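# Sort pins by comparator against master into two trays

## Task

Measure every pin against the master pin (the one marked with a black band) on the bench comparator. A pin whose size is below the master's by more than 0.005 mm goes into the reject tray; every other pin goes into the job tray. The master must end up in neither tray and not resting on either tray's edge. A comparator reading is valid only when the pin sits on the anvil with its side touching the backstop rod, the comparator tip rests on the pin, and neither the pin nor the lifting lever is being held. Anything that stays where it should only because the robot is holding it does not count. At the end, open the grippers and move both arms away.

## Robot and tools

Robot: two arms, left_arm and right_arm, standing on opposite sides of the table. left_arm's base is at (+0.188, +0.427, +0.113) m, on the +y side; right_arm's base is at (-0.064, -0.490, +0.136) m. The names do not refer to sides of any camera image. Each arm has six joints (waist, shoulder, elbow, wrist pitch, wrist yaw, wrist roll) and a two-finger gripper. In a gripper's own axes, +x points along the fingers and the fingers close along y. The reported gripper position is the spot between the pads, roughly 3 to 4 cm short of the fingertips.

Scene frame: origin at the table centre, +z up, table surface at z = +0.020 m. Every result reports each gripper's position (m), orientation quaternion (w, x, y, z) and velocities in this frame. Reported hand positions can be a little wrong, especially at long reach.

execute_actions(actions): a list of actions run one after another. Each action is a table of up to 15 rows; each row lasts one control step (1/30 s), and if there are fewer than 15 rows the final row is repeated to fill the action. Every row is a single list of 14 numbers covering both arms, each in [-1, 1]: left_arm dx, dy, dz, rx, ry, rz, opening, then right_arm dx, dy, dz, rx, ry, rz, opening. Include all 14 even when one arm stays still. The first six of each arm are an offset, expressed in that gripper's own axes, from where the gripper was measured when the action began (for the first action in a call, from the last pose a result in this scene reported). Each row is measured from that same starting pose, not added to the previous row. Scale: 1.0 equals 0.6 m of travel or 180 degrees; rx, ry, rz form one rotation vector. Opening is absolute, not an offset: +1 is fully open (0.088 m), empty fingers touch near -0.80, and values below that down to -1 close no further. Allow at least about 0.5 s for a full close. An empty list just returns the current state and pictures.

move(target, speed, blocking): target is one 14-number row laid out as above, an offset in each gripper's axes from the pose in the latest result that shows one, same scale. Both grippers travel in straight lines and arrive together, taking between 0.5 and 10 s (paths cut off at 10 s). speed is the top path speed in m/s, 0.002 to 0.5, default 0.25; rotation is capped at twice that in rad/s. Openings are applied when the move begins. Paths do not avoid obstacles or the other arm; grippers lag, may wander, and can exceed the speed near full extension. Faster contact hits harder, and aiming deeper past a contact pushes harder. The result adds a move: line with the ending (done, off_target, moving, held, fault), any limits (paced = the commanded pose was clipped; held = a check blocked some steps, after which the arm may jump faster), and each gripper's distance to its target. If only one arm is named, the other finished. With blocking=false the call returns after 0.5 s while motion continues; use wait(0) to check, and wait or stop before sending anything new.

wait(seconds): 0 to 10; lets time pass with each arm holding its last command; returns early if a running move finishes. stop(): brakes a running move, needing stopping distance; fingers continue. zoom_image(camera, region): enlarges a region [x0, y0, x1, y1] in pixels (origin top-left, at most 504 by 504) of one camera's latest image; cameras are cam_head_left, cam_head_right, cam_high, cam_low, cam_left_wrist, cam_right_wrist, all 504x504, with calibration given as pinhole plus radial distortion. show_instructions(): shows the reference pages (here an instrument sheet). read_manual(section): licence texts only. finished_scene(scene): ends the current scene, given its number, irreversibly; the goal must hold afterwards.

Controller behaviour: each step the commanded pose is limited to 70 mm and 16 degrees from the measured pose, then reached by damped inverse kinematics, favouring position over orientation. Long motions therefore need several actions; after an action an arm only continues to its last clipped pose. Hand target lines show where each arm is currently heading. Friction may leave the gripper short or slightly tilted, and tiny moves may not happen; check the pose after each move and correct tilt. A pose unreachable line means the clearance check altered or blocked that arm's command. To keep an arm in place, send it the offset back to its desired pose in a reply's first call and zeros afterwards, always with the opening it should have. The robot keeps holding the last command while you are composing a reply.

Gripping: grip_measured is the measured finger opening on the command scale (each arm's last joint value gives metres). Readings may be off by about 1 mm per gripper and read narrower when squeezing, up to about 0.061. To hold something, command about 0.07 below grip_measured; less for a gentler hold. Parts thinner than about 3 mm get proportionally less force. Pads push about 34 to 49 N and can spike on first contact.

Avoid: knocking or placing anything off the table; arms colliding or pressing on each other; hard pushes, slams, drops and slips (occasional tugs on held parts or shoves of loose objects can occur). Joint torque reaching its limit (waist 17.2, shoulder 21.3, elbow 21.3, wrist pitch 5.61, wrist yaw 5.59, wrist roll 5.24 N m, held weight included) freezes that arm for 10 s and drops the rest of the call. Holding loads heats motors: MOTOR HOT appears from 50 °C; at 95 °C an OVER-TEMPERATURE FAULT holds the arm, and if it does not cool the arm loses power and goes limp. Shorter, smoother, lower-effort robot motion is better.

Each tool is called in YAML: its name, and indented under it one key for each argument.

Reference images:

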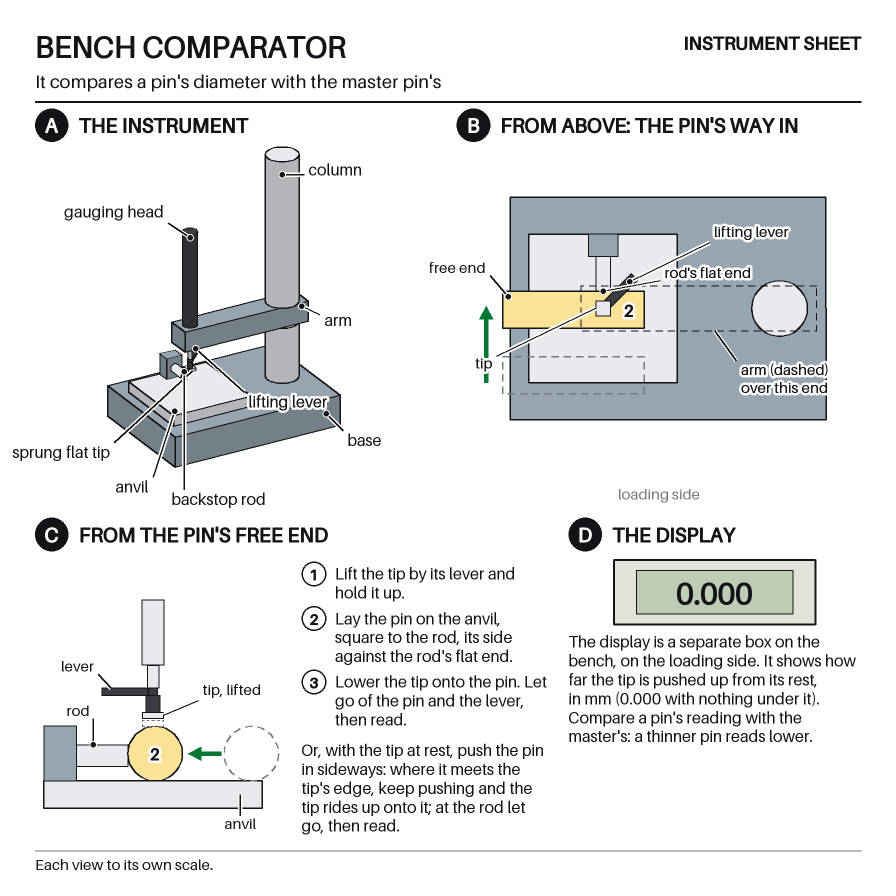

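## Session

execute_actions:
  actions: []

Scene clock: 0.00 s.
left_arm: end_effector_position=(-0.2439, +0.5141, +0.3955) grip_measured=+1.000 end_effector_quat_wxyz=(+0.198, +0.264, +0.684, -0.651) end_effector_velocity=(-0.001, +0.000, -0.001) end_effector_angular_velocity=(+0.002, +0.003, +0.008) | right_arm: end_effector_position=(+0.2901, -0.4318, +0.2252) grip_measured=+0.994 end_effector_quat_wxyz=(+0.505, +0.397, +0.587, -0.493) end_effector_velocity=(-0.001, -0.002, +0.003) end_effector_angular_velocity=(-0.005, -0.003, +0.006)
Joint positions: left_arm=[-1.457  1.578  1.535 -0.62  -0.075 -1.723  0.088] | right_arm=[-1.177  2.075  1.712 -1.386  0.002  1.531  0.088]
Joint velocities: left_arm=[-0.002  0.002 -0.002  0.007 -0.007 -0.007  0.   ] | right_arm=[-0.002 -0.007  0.002 -0.007  0.007 -0.007 -0.   ]
Motor temperatures (°C, as the motors report them): left_arm=[25 25 27 24 24 24] | right_arm=[26 26 24 23 24 27]
Heat: left arm: hottest elbow 27 °C (+0.0 °C/min); right arm: hottest wrist roll 27 °C (+0.0 °C/min).
Hand target (left_arm): -0.244, +0.514, +0.395; +0.198, +0.264, +0.684, -0.651
Hand target (right_arm): +0.290, -0.432, +0.225; +0.505, +0.397, +0.587, -0.493

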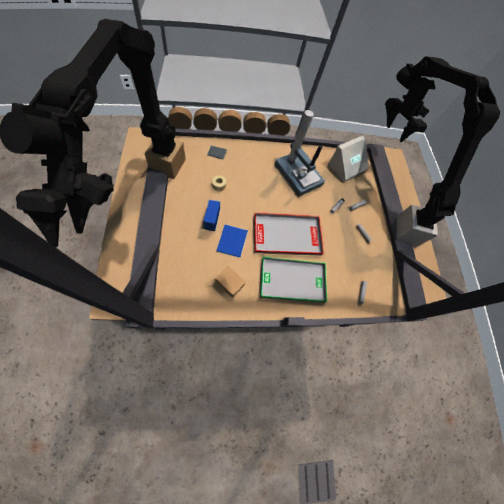

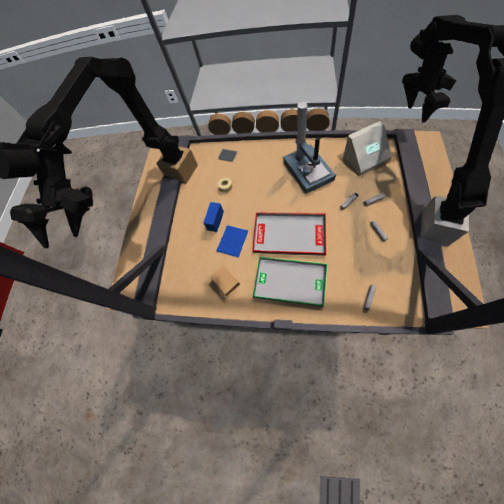

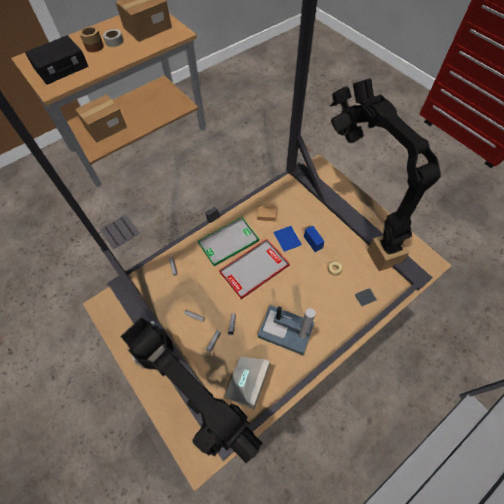

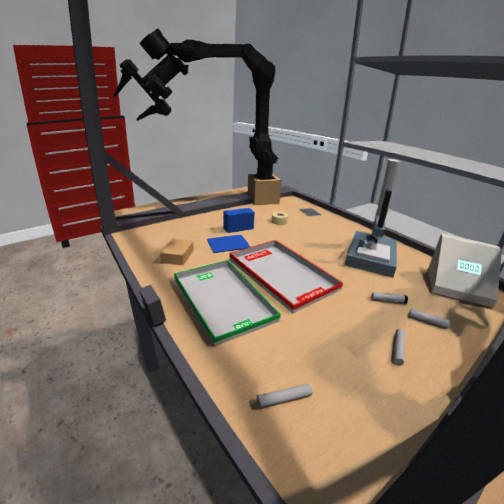

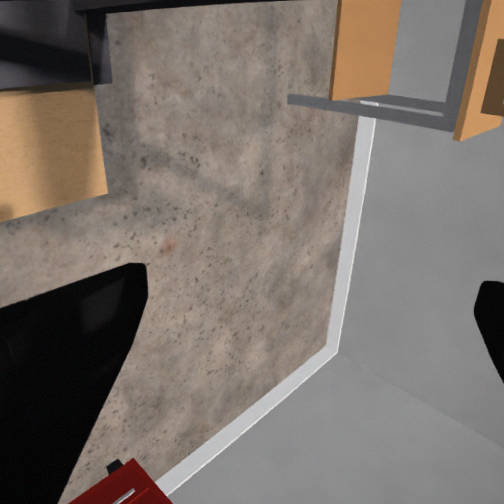

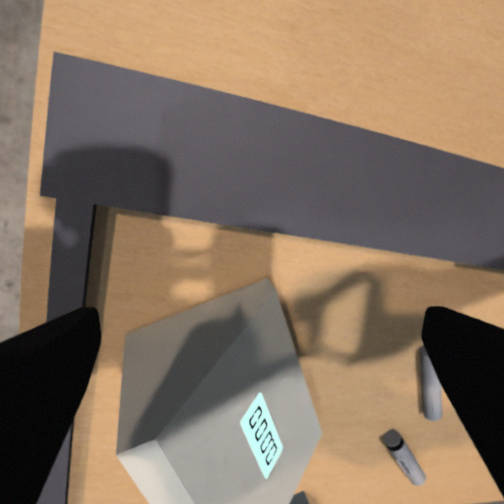

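zoom_image:
  camera: "cam_head_right"
  region: [270, 90, 420, 240]

zoom_image:
  camera: "cam_low"
  region: [320, 150, 504, 334]

zoom_image:
  camera: "cam_high"
  region: [150, 240, 330, 420]

Region (270, 90, 420, 240) of cam_head_right's 504x504 image, scaled by 3.360, with more detail than that image has.

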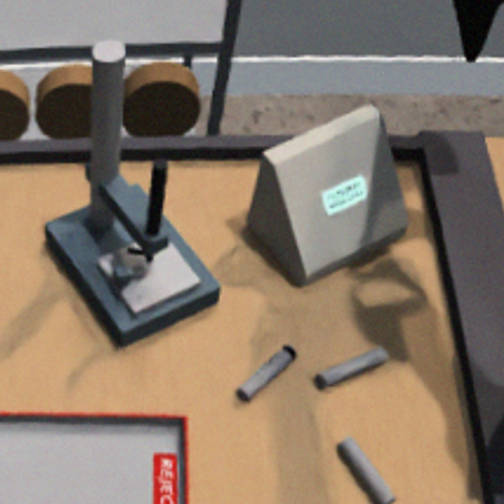

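Region (320, 150, 504, 334) of cam_low's 504x504 image, scaled by 2.739, with more detail than that image has.

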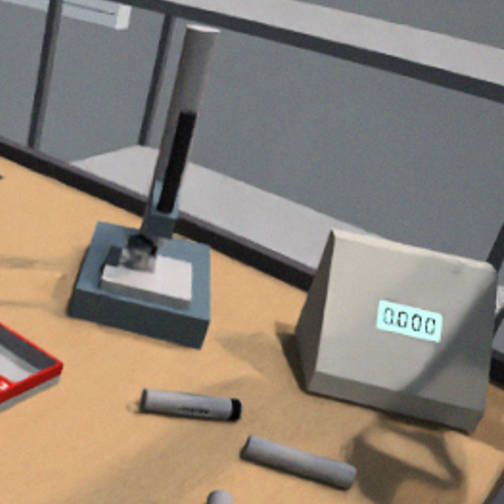

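Region (150, 240, 330, 420) of cam_high's 504x504 image, scaled by 2.800, with more detail than that image has.

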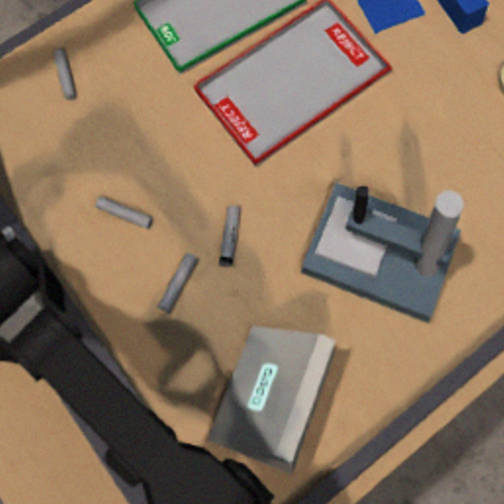

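move:
  target: [0,0,0,0,0,0,1, 0.078,-0.279,-0.5015,-0.546,-0.225,0.269,1]
  speed: 0.3

Scene clock: 123.87 s.
left_arm: end_effector_position=(-0.2439, +0.5141, +0.3955) grip_measured=+1.000 end_effector_quat_wxyz=(+0.198, +0.264, +0.684, -0.651) end_effector_velocity=(+0.003, -0.003, -0.004) end_effector_angular_velocity=(-0.015, -0.020, +0.004) | right_arm: end_effector_position=(+0.0619, -0.1703, +0.2162) grip_measured=+0.994 end_effector_quat_wxyz=(+0.899, -0.082, +0.368, +0.223) end_effector_velocity=(-0.003, +0.001, -0.001) end_effector_angular_velocity=(-0.011, -0.001, +0.026)
Joint positions: left_arm=[-1.457  1.578  1.535 -0.62  -0.075 -1.723  0.088] | right_arm=[ 0.115  1.556  0.801 -0.283  0.627  0.806  0.088]
Joint velocities: left_arm=[ 0.002 -0.002 -0.002 -0.022 -0.007  0.007  0.   ] | right_arm=[ 0.007 -0.002 -0.007  0.007 -0.007 -0.022 -0.   ]
Motor temperatures (°C, as the motors report them): left_arm=[25 35 37 32 24 24] | right_arm=[26 43 29 23 24 27]
Heat: left arm: hottest elbow 37 °C (+2.0 °C/min); right arm: hottest shoulder 43 °C (+4.0 °C/min).
Hand target (left_arm): -0.244, +0.514, +0.395; +0.198, +0.264, +0.684, -0.651
Hand target (right_arm): +0.061, -0.172, +0.210; +0.898, -0.093, +0.368, +0.222
Off the commanded pose (left_arm): 0.000 m, 0 deg.
Off the commanded pose (right_arm): 0.006 m, 1 deg.
move: done
camera_calibration (this result's frames):
cam_right_wrist: T_world_to_cam=[[0.454763, -0.890446, 0.017214, -0.17852], [-0.795045, -0.414599, -0.442731, 0.104459], [0.401365, 0.187652, -0.896489, 0.279856], [0, 0, 0, 1]] pos_world=[0.0519093, -0.16817, 0.300208]

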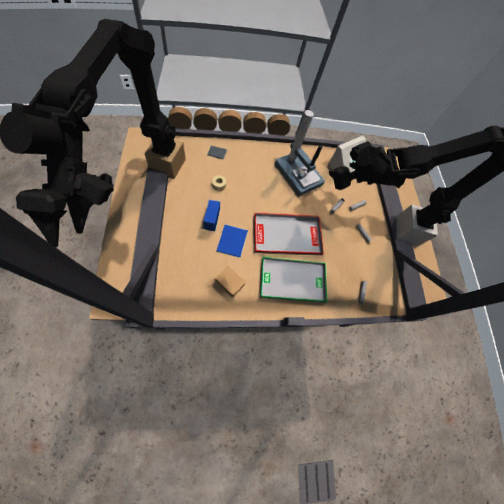

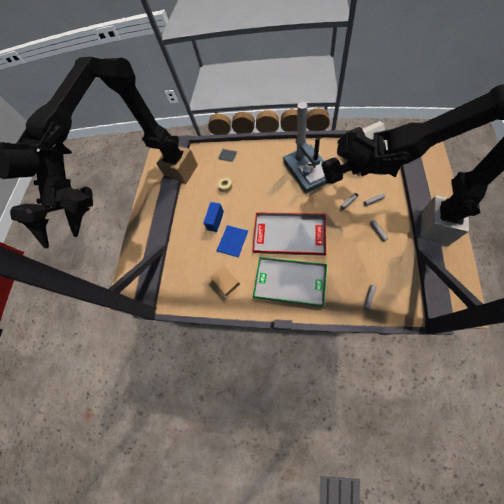

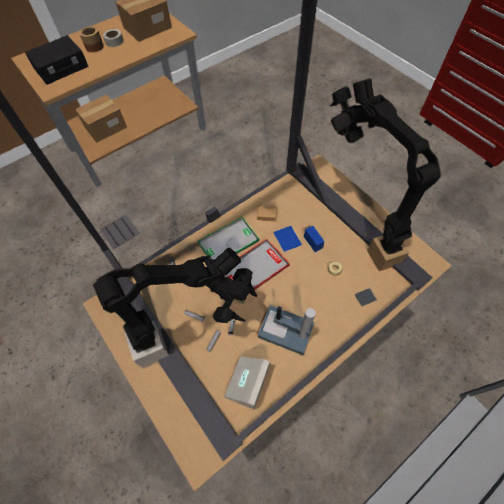

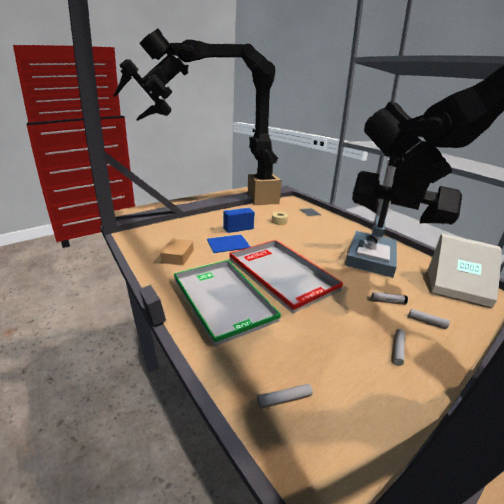

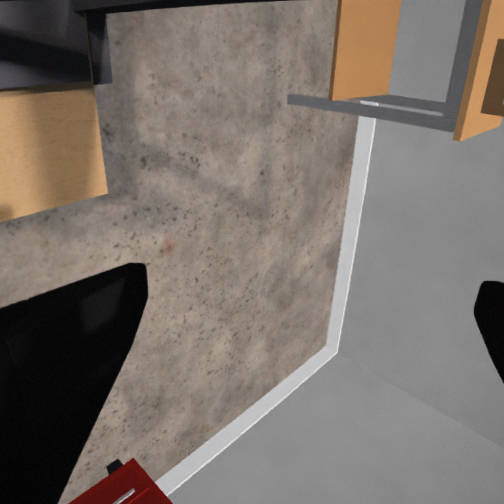

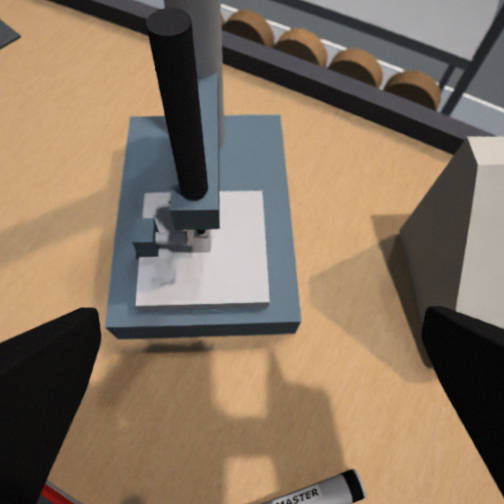

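zoom_image:
  camera: "cam_right_wrist"
  region: [90, 100, 330, 340]

Region (90, 100, 330, 340) of cam_right_wrist's 504x504 image, scaled by 2.100, with more detail than that image has.

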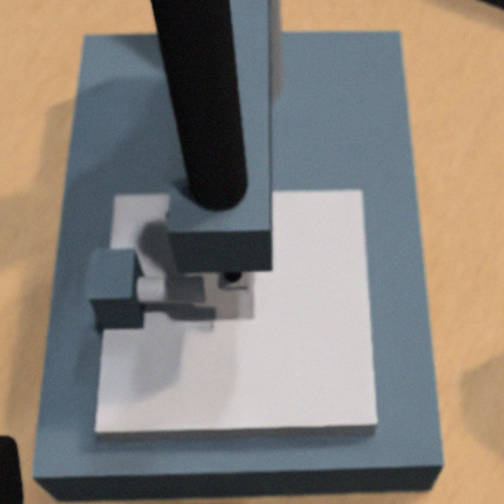

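zoom_image:
  camera: "cam_low"
  region: [340, 210, 410, 280]

zoom_image:
  camera: "cam_right_wrist"
  region: [120, 170, 240, 290]

Region (340, 210, 410, 280) of cam_low's 504x504 image, scaled by 7.200, with more detail than that image has.

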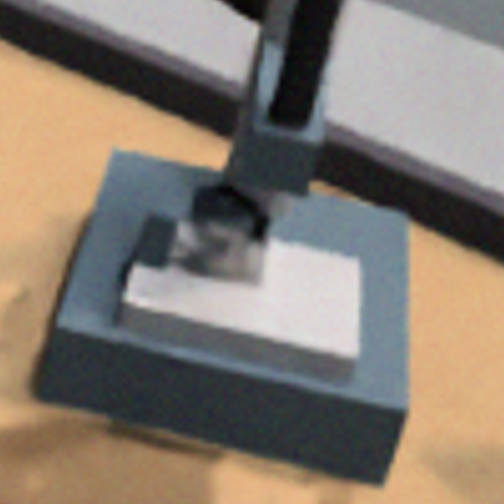

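Region (120, 170, 240, 290) of cam_right_wrist's 504x504 image, scaled by 4.200, with more detail than that image has.

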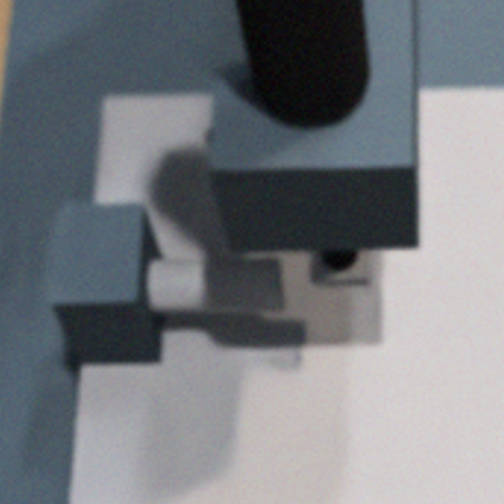

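zoom_image:
  camera: "cam_head_right"
  region: [300, 180, 420, 330]

Region (300, 180, 420, 330) of cam_head_right's 504x504 image, scaled by 3.360, with more detail than that image has; it fills the left 403 columns of this view, and the rest is white.

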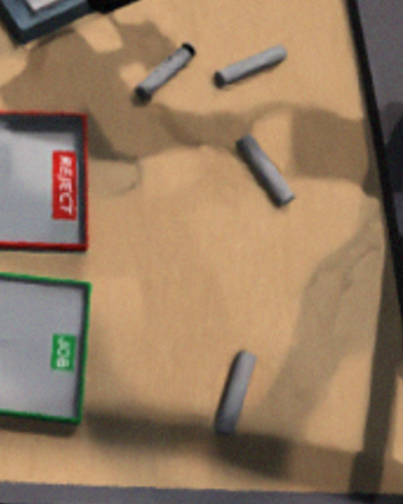

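move:
  target: [0,0,0,0,0,0,1, 0.0353,0.0348,-0.1577,-0.6005,0.2553,0.1329,1]
  speed: 0.4

Scene clock: 247.03 s.
left_arm: end_effector_position=(-0.2439, +0.5141, +0.3955) grip_measured=+1.000 end_effector_quat_wxyz=(+0.198, +0.264, +0.684, -0.651) end_effector_velocity=(-0.000, +0.000, +0.001) end_effector_angular_velocity=(+0.014, +0.006, +0.017) | right_arm: end_effector_position=(+0.0070, -0.1757, +0.1366) grip_measured=+0.994 end_effector_quat_wxyz=(+0.232, -0.751, +0.324, +0.527) end_effector_velocity=(+0.002, -0.001, +0.000) end_effector_angular_velocity=(-0.010, -0.005, +0.006)
Joint positions: left_arm=[-1.457  1.578  1.535 -0.62  -0.075 -1.723  0.088] | right_arm=[ 0.129  2.08   1.317 -1.033  0.262 -0.822  0.088]
Joint velocities: left_arm=[-0.002 -0.002 -0.002  0.007 -0.007 -0.022  0.   ] | right_arm=[-0.002  0.002  0.002 -0.007  0.007 -0.007  0.   ]
Motor temperatures (°C, as the motors report them): left_arm=[25 38 39 34 24 24] | right_arm=[26 34 29 30 25 27]
Heat: left arm: hottest elbow 39 °C (+1.0 °C/min); right arm: hottest shoulder 34 °C (-1.0 °C/min).
Hand target (left_arm): -0.244, +0.514, +0.395; +0.198, +0.264, +0.684, -0.651
Hand target (right_arm): +0.006, -0.174, +0.134; -0.226, +0.754, -0.322, -0.526
Off the commanded pose (left_arm): 0.000 m, 0 deg.
Off the commanded pose (right_arm): 0.003 m, 1 deg.
move: done
camera_calibration (this result's frames):
cam_right_wrist: T_world_to_cam=[[0.711319, 0.702313, 0.0279789, 0.119563], [0.531624, -0.563628, 0.632218, -0.158935], [0.459785, -0.434834, -0.774285, 0.10506], [0, 0, 0, 1]] pos_world=[-0.0488587, -0.127867, 0.178482]

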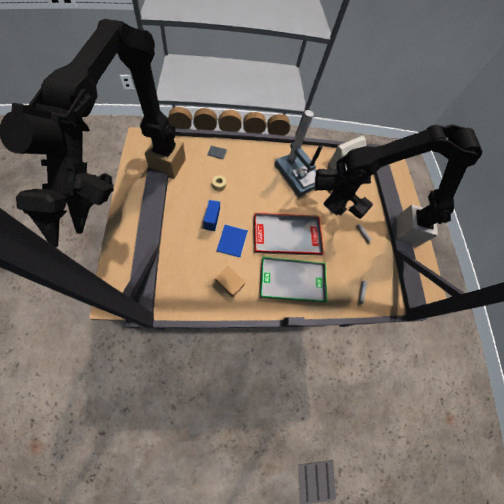

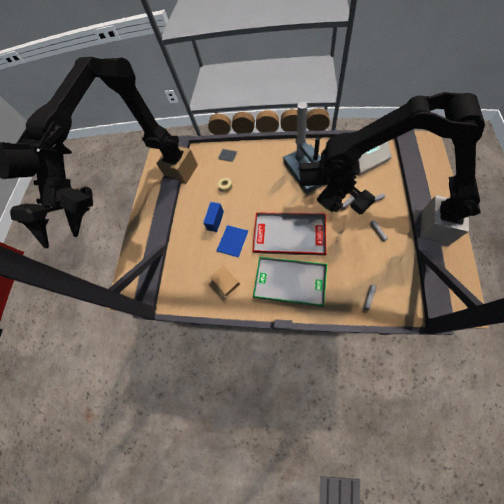

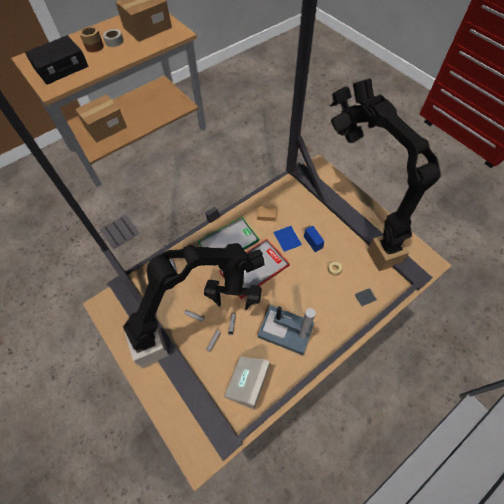

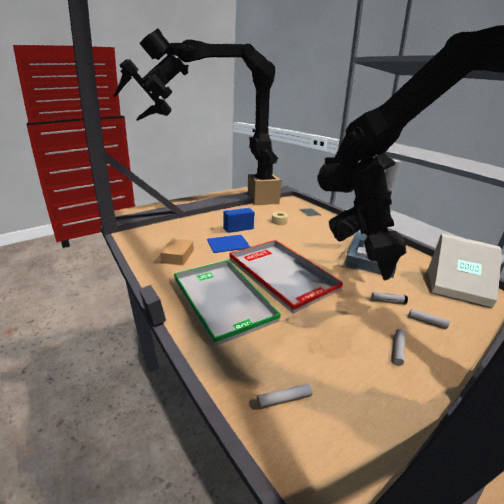

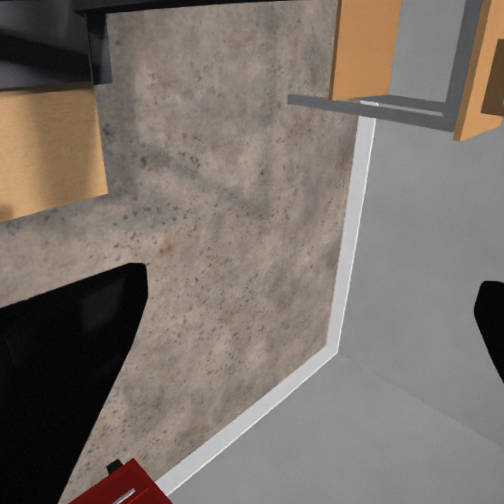

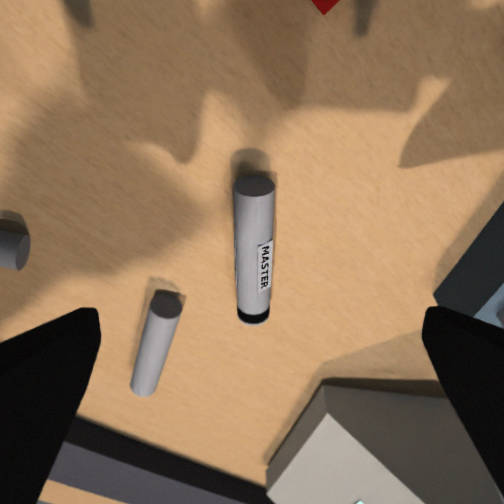

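move:
  target: [0,0,0,0,0,0,1, 0.1168,0.0035,0.0237,0,0,0,0.05]
  speed: 0.15

Scene clock: 298.13 s.
left_arm: end_effector_position=(-0.2439, +0.5141, +0.3955) grip_measured=+1.000 end_effector_quat_wxyz=(+0.198, +0.264, +0.684, -0.651) end_effector_velocity=(+0.002, +0.002, -0.001) end_effector_angular_velocity=(-0.000, -0.007, +0.003) | right_arm: end_effector_position=(+0.0117, -0.1796, +0.0716) grip_measured=+0.052 end_effector_quat_wxyz=(+0.241, -0.748, +0.320, +0.529) end_effector_velocity=(-0.000, +0.001, -0.002) end_effector_angular_velocity=(-0.002, +0.012, +0.017)
Joint positions: left_arm=[-1.457  1.578  1.535 -0.62  -0.075 -1.723  0.088] | right_arm=[ 0.113  2.202  1.208 -0.779  0.263 -0.834  0.042]
Joint velocities: left_arm=[-0.007 -0.002 -0.002 -0.007 -0.007 -0.007  0.   ] | right_arm=[-0.002  0.007  0.002  0.007 -0.007 -0.022 -0.   ]
Motor temperatures (°C, as the motors report them): left_arm=[25 38 39 35 24 24] | right_arm=[26 37 31 26 24 27]
Heat: left arm: hottest elbow 39 °C (+0.0 °C/min); right arm: hottest shoulder 37 °C (+3.0 °C/min).
Hand target (left_arm): -0.244, +0.514, +0.395; +0.198, +0.264, +0.684, -0.651
Hand target (right_arm): +0.013, -0.184, +0.066; -0.233, +0.751, -0.324, -0.527
Off the commanded pose (left_arm): 0.000 m, 0 deg.
Off the commanded pose (right_arm): 0.008 m, 1 deg.
move: done
camera_calibration (this result's frames):
cam_right_wrist: T_world_to_cam=[[0.714006, 0.698838, 0.0426728, 0.119038], [0.52889, -0.578299, 0.621164, -0.124376], [0.458771, -0.420946, -0.782518, 0.0539552], [0, 0, 0, 1]] pos_world=[-0.0439655, -0.132402, 0.114399]

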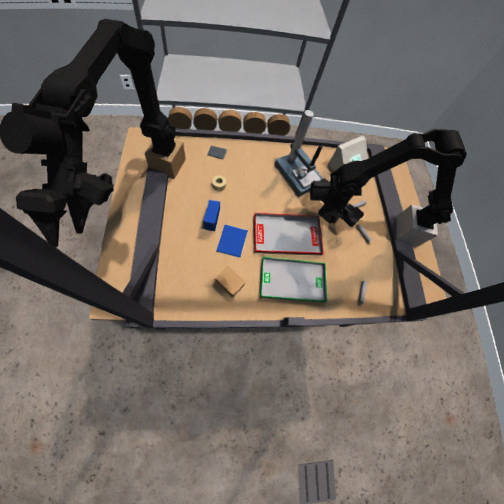

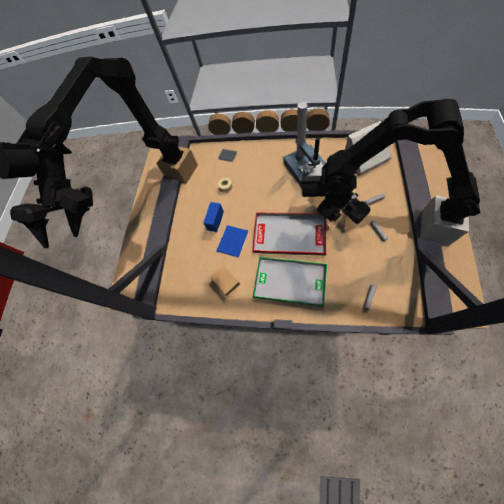

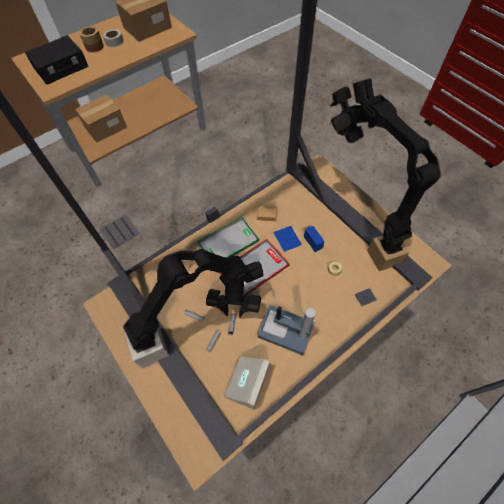

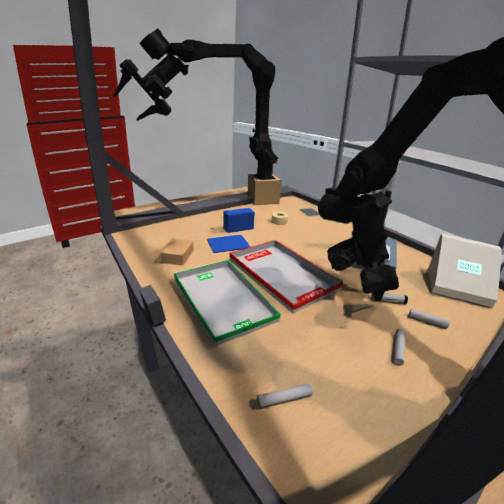

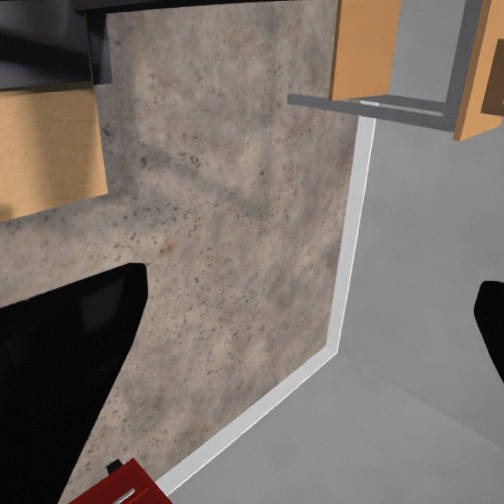

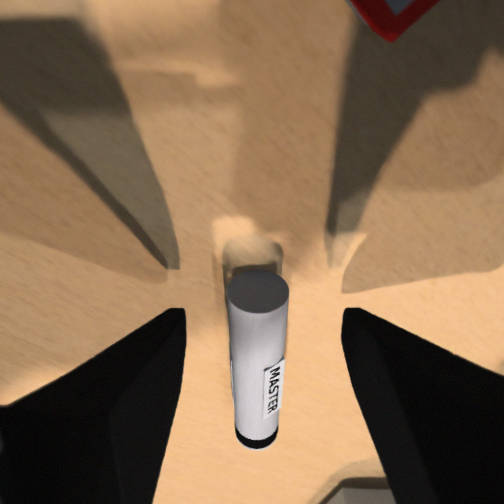

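execute_actions:
  actions:
    - [[0,0,0,0,0,0,1, 0.0167,0,0,0,0,0,0.05]]
    - [[0,0,0,0,0,0,1, 0,0,0,0,0,0,0.05]]

Scene clock: 331.67 s.
left_arm: end_effector_position=(-0.2439, +0.5141, +0.3955) grip_measured=+1.000 end_effector_quat_wxyz=(+0.198, +0.264, +0.684, -0.651) end_effector_velocity=(-0.000, +0.000, +0.001) end_effector_angular_velocity=(+0.003, +0.007, +0.008) | right_arm: end_effector_position=(+0.0133, -0.1768, +0.0676) grip_measured=+0.052 end_effector_quat_wxyz=(+0.250, -0.746, +0.315, +0.531) end_effector_velocity=(-0.001, -0.002, +0.000) end_effector_angular_velocity=(-0.012, +0.013, +0.017)
Joint positions: left_arm=[-1.457  1.578  1.535 -0.62  -0.075 -1.723  0.088] | right_arm=[ 0.11   2.207  1.2   -0.746  0.263 -0.835  0.042]
Joint velocities: left_arm=[-0.002 -0.002 -0.002  0.007 -0.007 -0.007  0.   ] | right_arm=[-0.002 -0.002 -0.002 -0.007 -0.007 -0.022 -0.   ]
Motor temperatures (°C, as the motors report them): left_arm=[25 39 40 35 24 24] | right_arm=[26 38 29 25 24 27]
Heat: left arm: hottest elbow 40 °C (+1.0 °C/min); right arm: hottest shoulder 38 °C (+2.0 °C/min).
Hand target (left_arm): -0.244, +0.514, +0.395; +0.198, +0.264, +0.684, -0.651
Hand target (right_arm): +0.013, -0.177, +0.068; -0.250, +0.746, -0.315, -0.531
Off the commanded pose (left_arm): 0.000 m, 0 deg.
Off the commanded pose (right_arm): 0.000 m, 0 deg.
camera_calibration (this result's frames):
cam_right_wrist: T_world_to_cam=[[0.716045, 0.695602, 0.0584509, 0.114478], [0.525665, -0.592414, 0.61051, -0.122844], [0.459299, -0.406427, -0.789849, 0.0543523], [0, 0, 0, 1]] pos_world=[-0.0423606, -0.130315, 0.111236]

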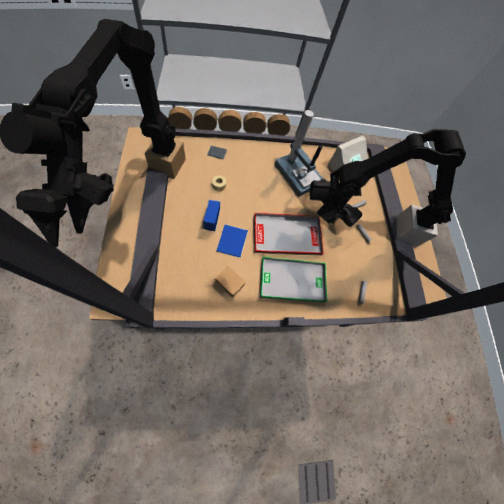

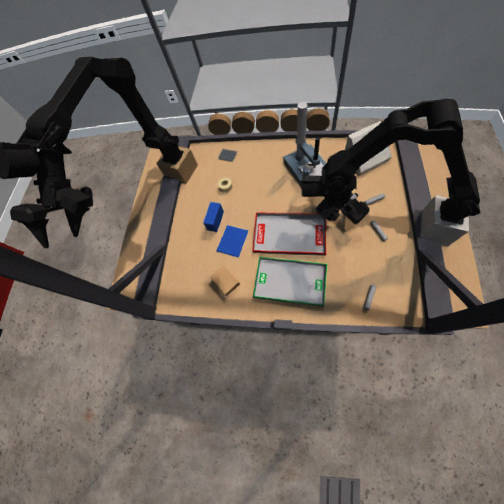

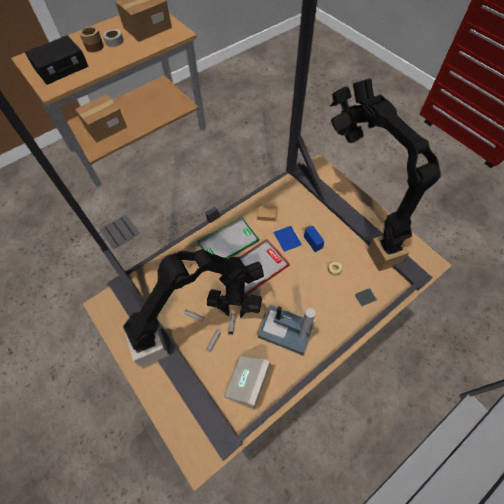

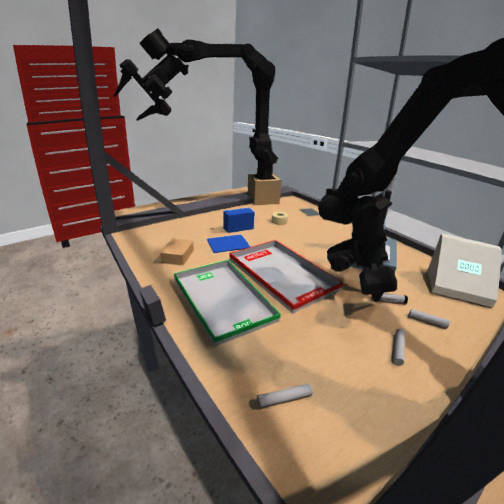

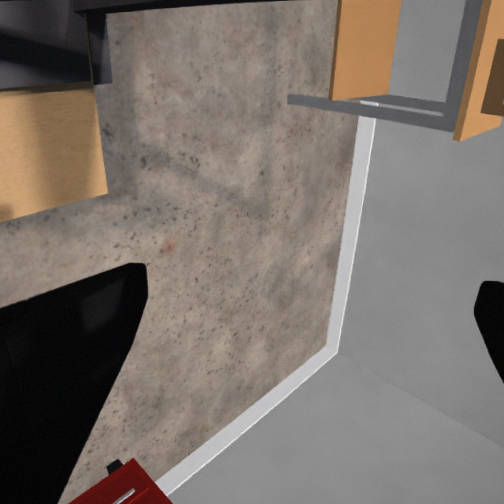

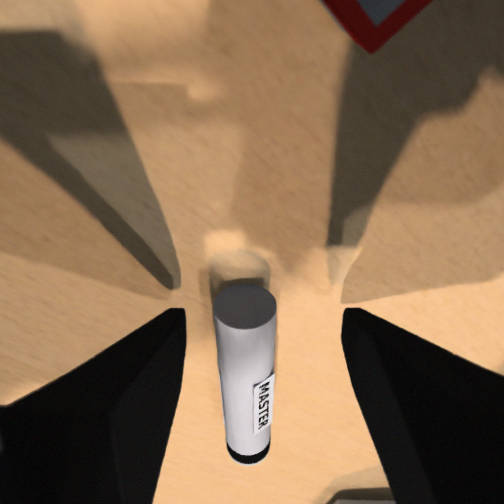

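move:
  target: [0,0,0,0,0,0,1, 0.014,0.012,0,-0.0149,0.0100,0.0078,0.05]
  speed: 0.03

Scene clock: 361.83 s.
left_arm: end_effector_position=(-0.2439, +0.5141, +0.3955) grip_measured=+1.000 end_effector_quat_wxyz=(+0.198, +0.264, +0.684, -0.651) end_effector_velocity=(+0.003, -0.003, -0.004) end_effector_angular_velocity=(-0.012, -0.019, +0.019) | right_arm: end_effector_position=(+0.0109, -0.1816, +0.0632) grip_measured=+0.052 end_effector_quat_wxyz=(+0.230, -0.752, +0.315, +0.531) end_effector_velocity=(-0.003, -0.006, -0.001) end_effector_angular_velocity=(-0.022, +0.023, -0.014)
Joint positions: left_arm=[-1.457  1.578  1.535 -0.62  -0.075 -1.723  0.088] | right_arm=[ 0.116  2.224  1.2   -0.757  0.266 -0.854  0.042]
Joint velocities: left_arm=[-0.002 -0.002 -0.002 -0.022 -0.022 -0.007  0.   ] | right_arm=[-0.002  0.002 -0.002 -0.022 -0.022  0.007 -0.   ]
Motor temperatures (°C, as the motors report them): left_arm=[25 39 40 35 24 24] | right_arm=[26 41 29 25 24 27]
Heat: left arm: hottest elbow 40 °C (+1.0 °C/min); right arm: hottest shoulder 41 °C (+4.0 °C/min).
Hand target (left_arm): -0.244, +0.514, +0.395; +0.198, +0.264, +0.684, -0.651
Hand target (right_arm): +0.010, -0.183, +0.060; -0.221, +0.756, -0.316, -0.529
Off the commanded pose (left_arm): 0.000 m, 0 deg.
Off the commanded pose (right_arm): 0.004 m, 1 deg.
move: done
camera_calibration (this result's frames):
cam_right_wrist: T_world_to_cam=[[0.698316, 0.715082, 0.0318093, 0.125173], [0.543328, -0.558472, 0.62682, -0.116795], [0.465992, -0.420436, -0.778515, 0.0466806], [0, 0, 0, 1]] pos_world=[-0.0457052, -0.13511, 0.105569]

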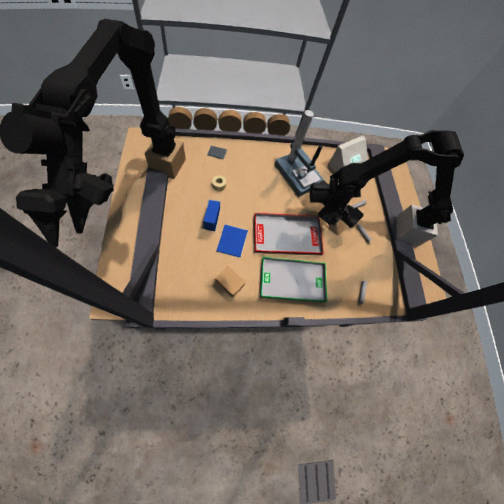

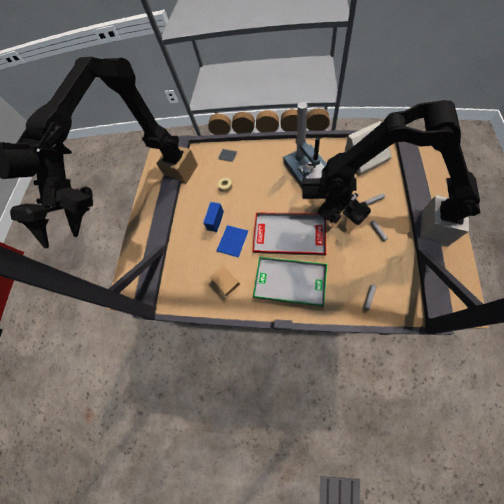

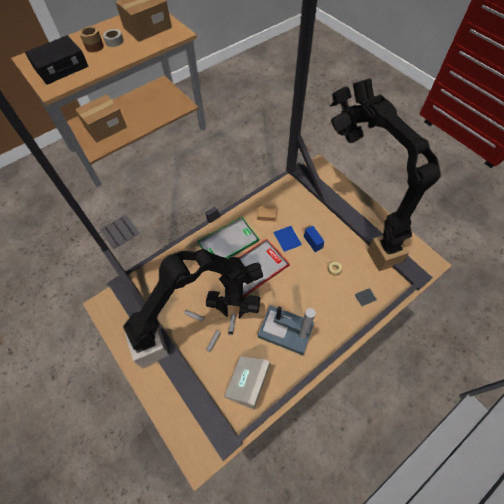

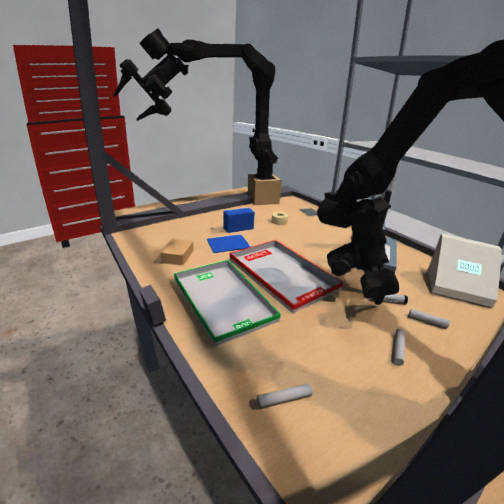

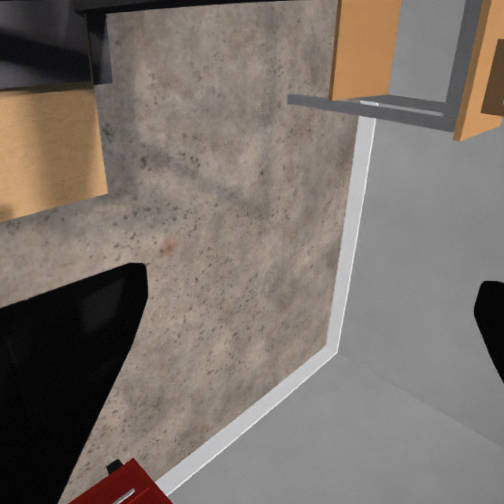

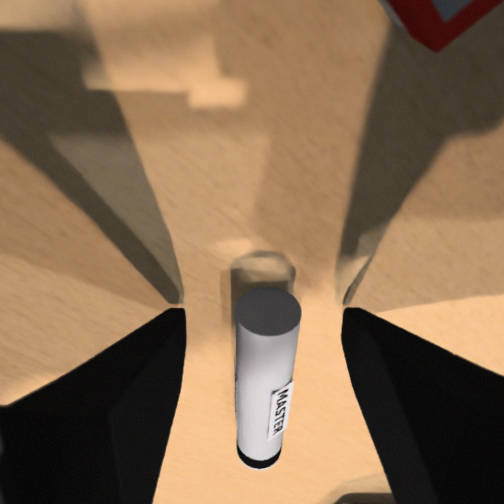

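zoom_image:
  camera: "cam_low"
  region: [340, 250, 420, 330]

Region (340, 250, 420, 330) of cam_low's 504x504 image, scaled by 6.300, with more detail than that image has.

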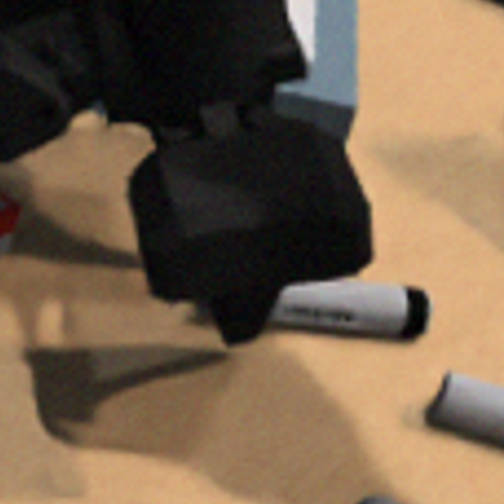

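execute_actions:
  actions:
    - [[0,0,0,0,0,0,1, 0,0,0,0,0,0,-0.35]]
    - [[0,0,0,0,0,0,1, 0,0,0,0,0,0,-0.62]]

Scene clock: 385.83 s.
left_arm: end_effector_position=(-0.2439, +0.5141, +0.3955) grip_measured=+1.000 end_effector_quat_wxyz=(+0.198, +0.264, +0.684, -0.651) end_effector_velocity=(+0.001, -0.003, -0.001) end_effector_angular_velocity=(-0.012, -0.005, +0.004) | right_arm: end_effector_position=(+0.0109, -0.1817, +0.0631) grip_measured=-0.532 end_effector_quat_wxyz=(+0.230, -0.753, +0.315, +0.531) end_effector_velocity=(-0.001, -0.007, +0.000) end_effector_angular_velocity=(-0.028, +0.012, +0.003)
Joint positions: left_arm=[-1.457  1.578  1.535 -0.62  -0.075 -1.723  0.088] | right_arm=[ 0.116  2.224  1.2   -0.758  0.266 -0.854  0.013]
Joint velocities: left_arm=[ 0.002 -0.002 -0.002 -0.007 -0.007  0.007  0.   ] | right_arm=[-0.002 -0.002 -0.007 -0.022 -0.007 -0.007 -0.   ]
Motor temperatures (°C, as the motors report them): left_arm=[25 40 40 36 24 24] | right_arm=[26 41 29 24 24 27]
Heat: left arm: hottest shoulder 40 °C (+0.0 °C/min); right arm: hottest shoulder 41 °C (+3.0 °C/min).
Hand target (left_arm): -0.244, +0.514, +0.395; +0.198, +0.264, +0.684, -0.651
Hand target (right_arm): +0.011, -0.182, +0.063; -0.230, +0.753, -0.315, -0.531
Off the commanded pose (left_arm): 0.000 m, 0 deg.
Off the commanded pose (right_arm): 0.000 m, 0 deg.
camera_calibration (this result's frames):
cam_right_wrist: T_world_to_cam=[[0.697996, 0.715417, 0.0313079, 0.125351], [0.543451, -0.557674, 0.627423, -0.116743], [0.466329, -0.420925, -0.778049, 0.0464153], [0, 0, 0, 1]] pos_world=[-0.0456953, -0.135246, 0.105436]

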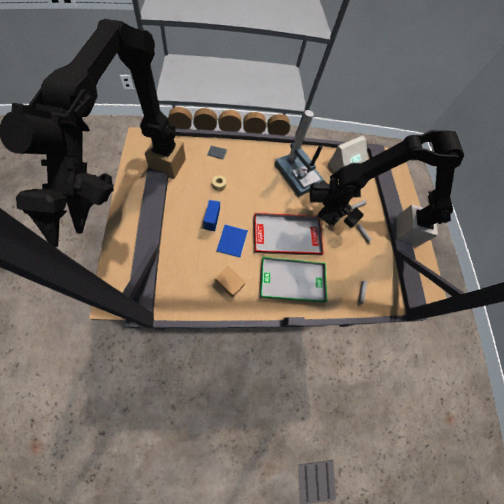

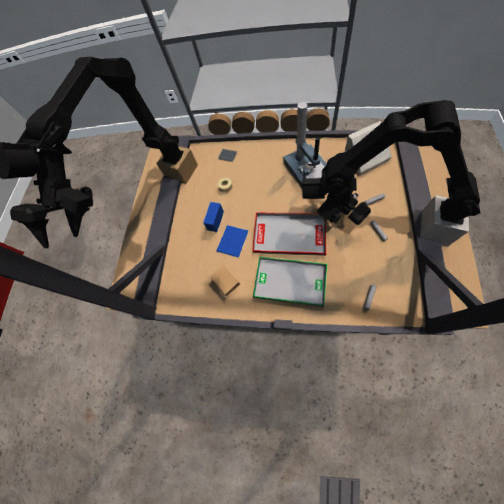

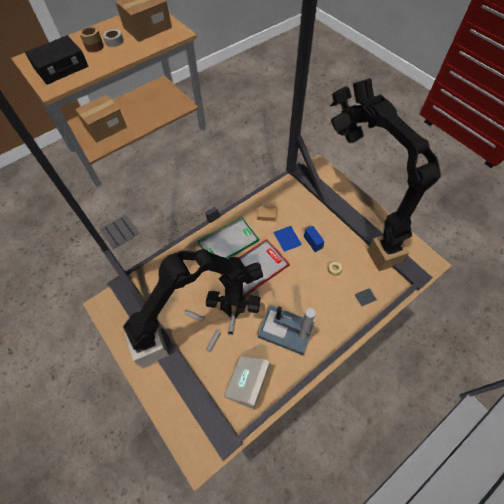

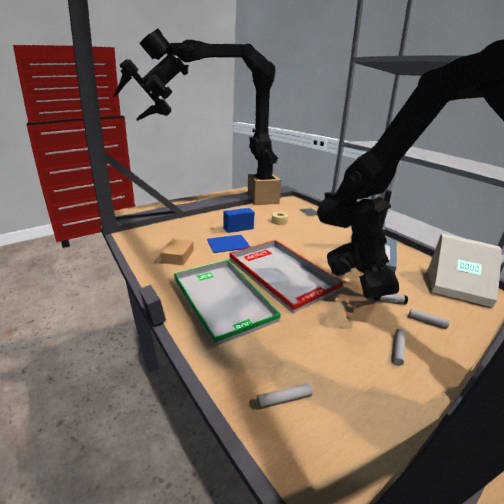

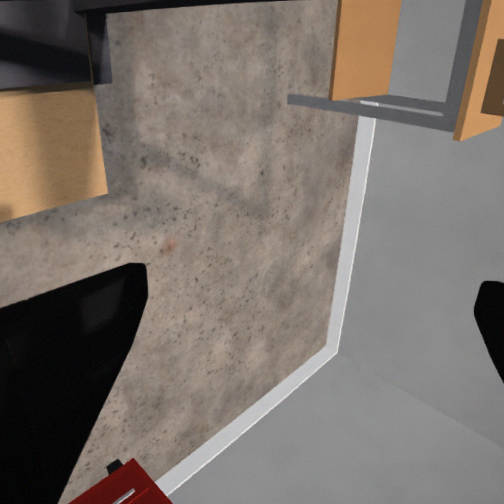

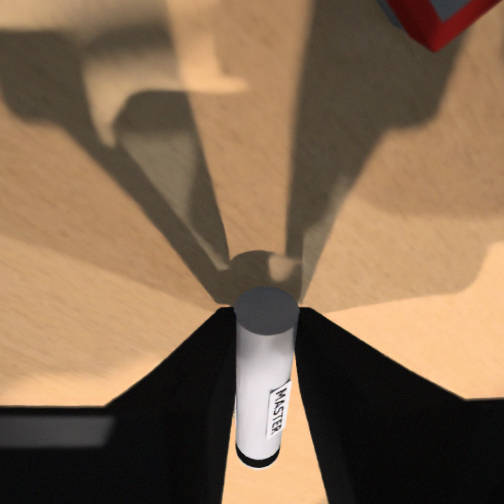

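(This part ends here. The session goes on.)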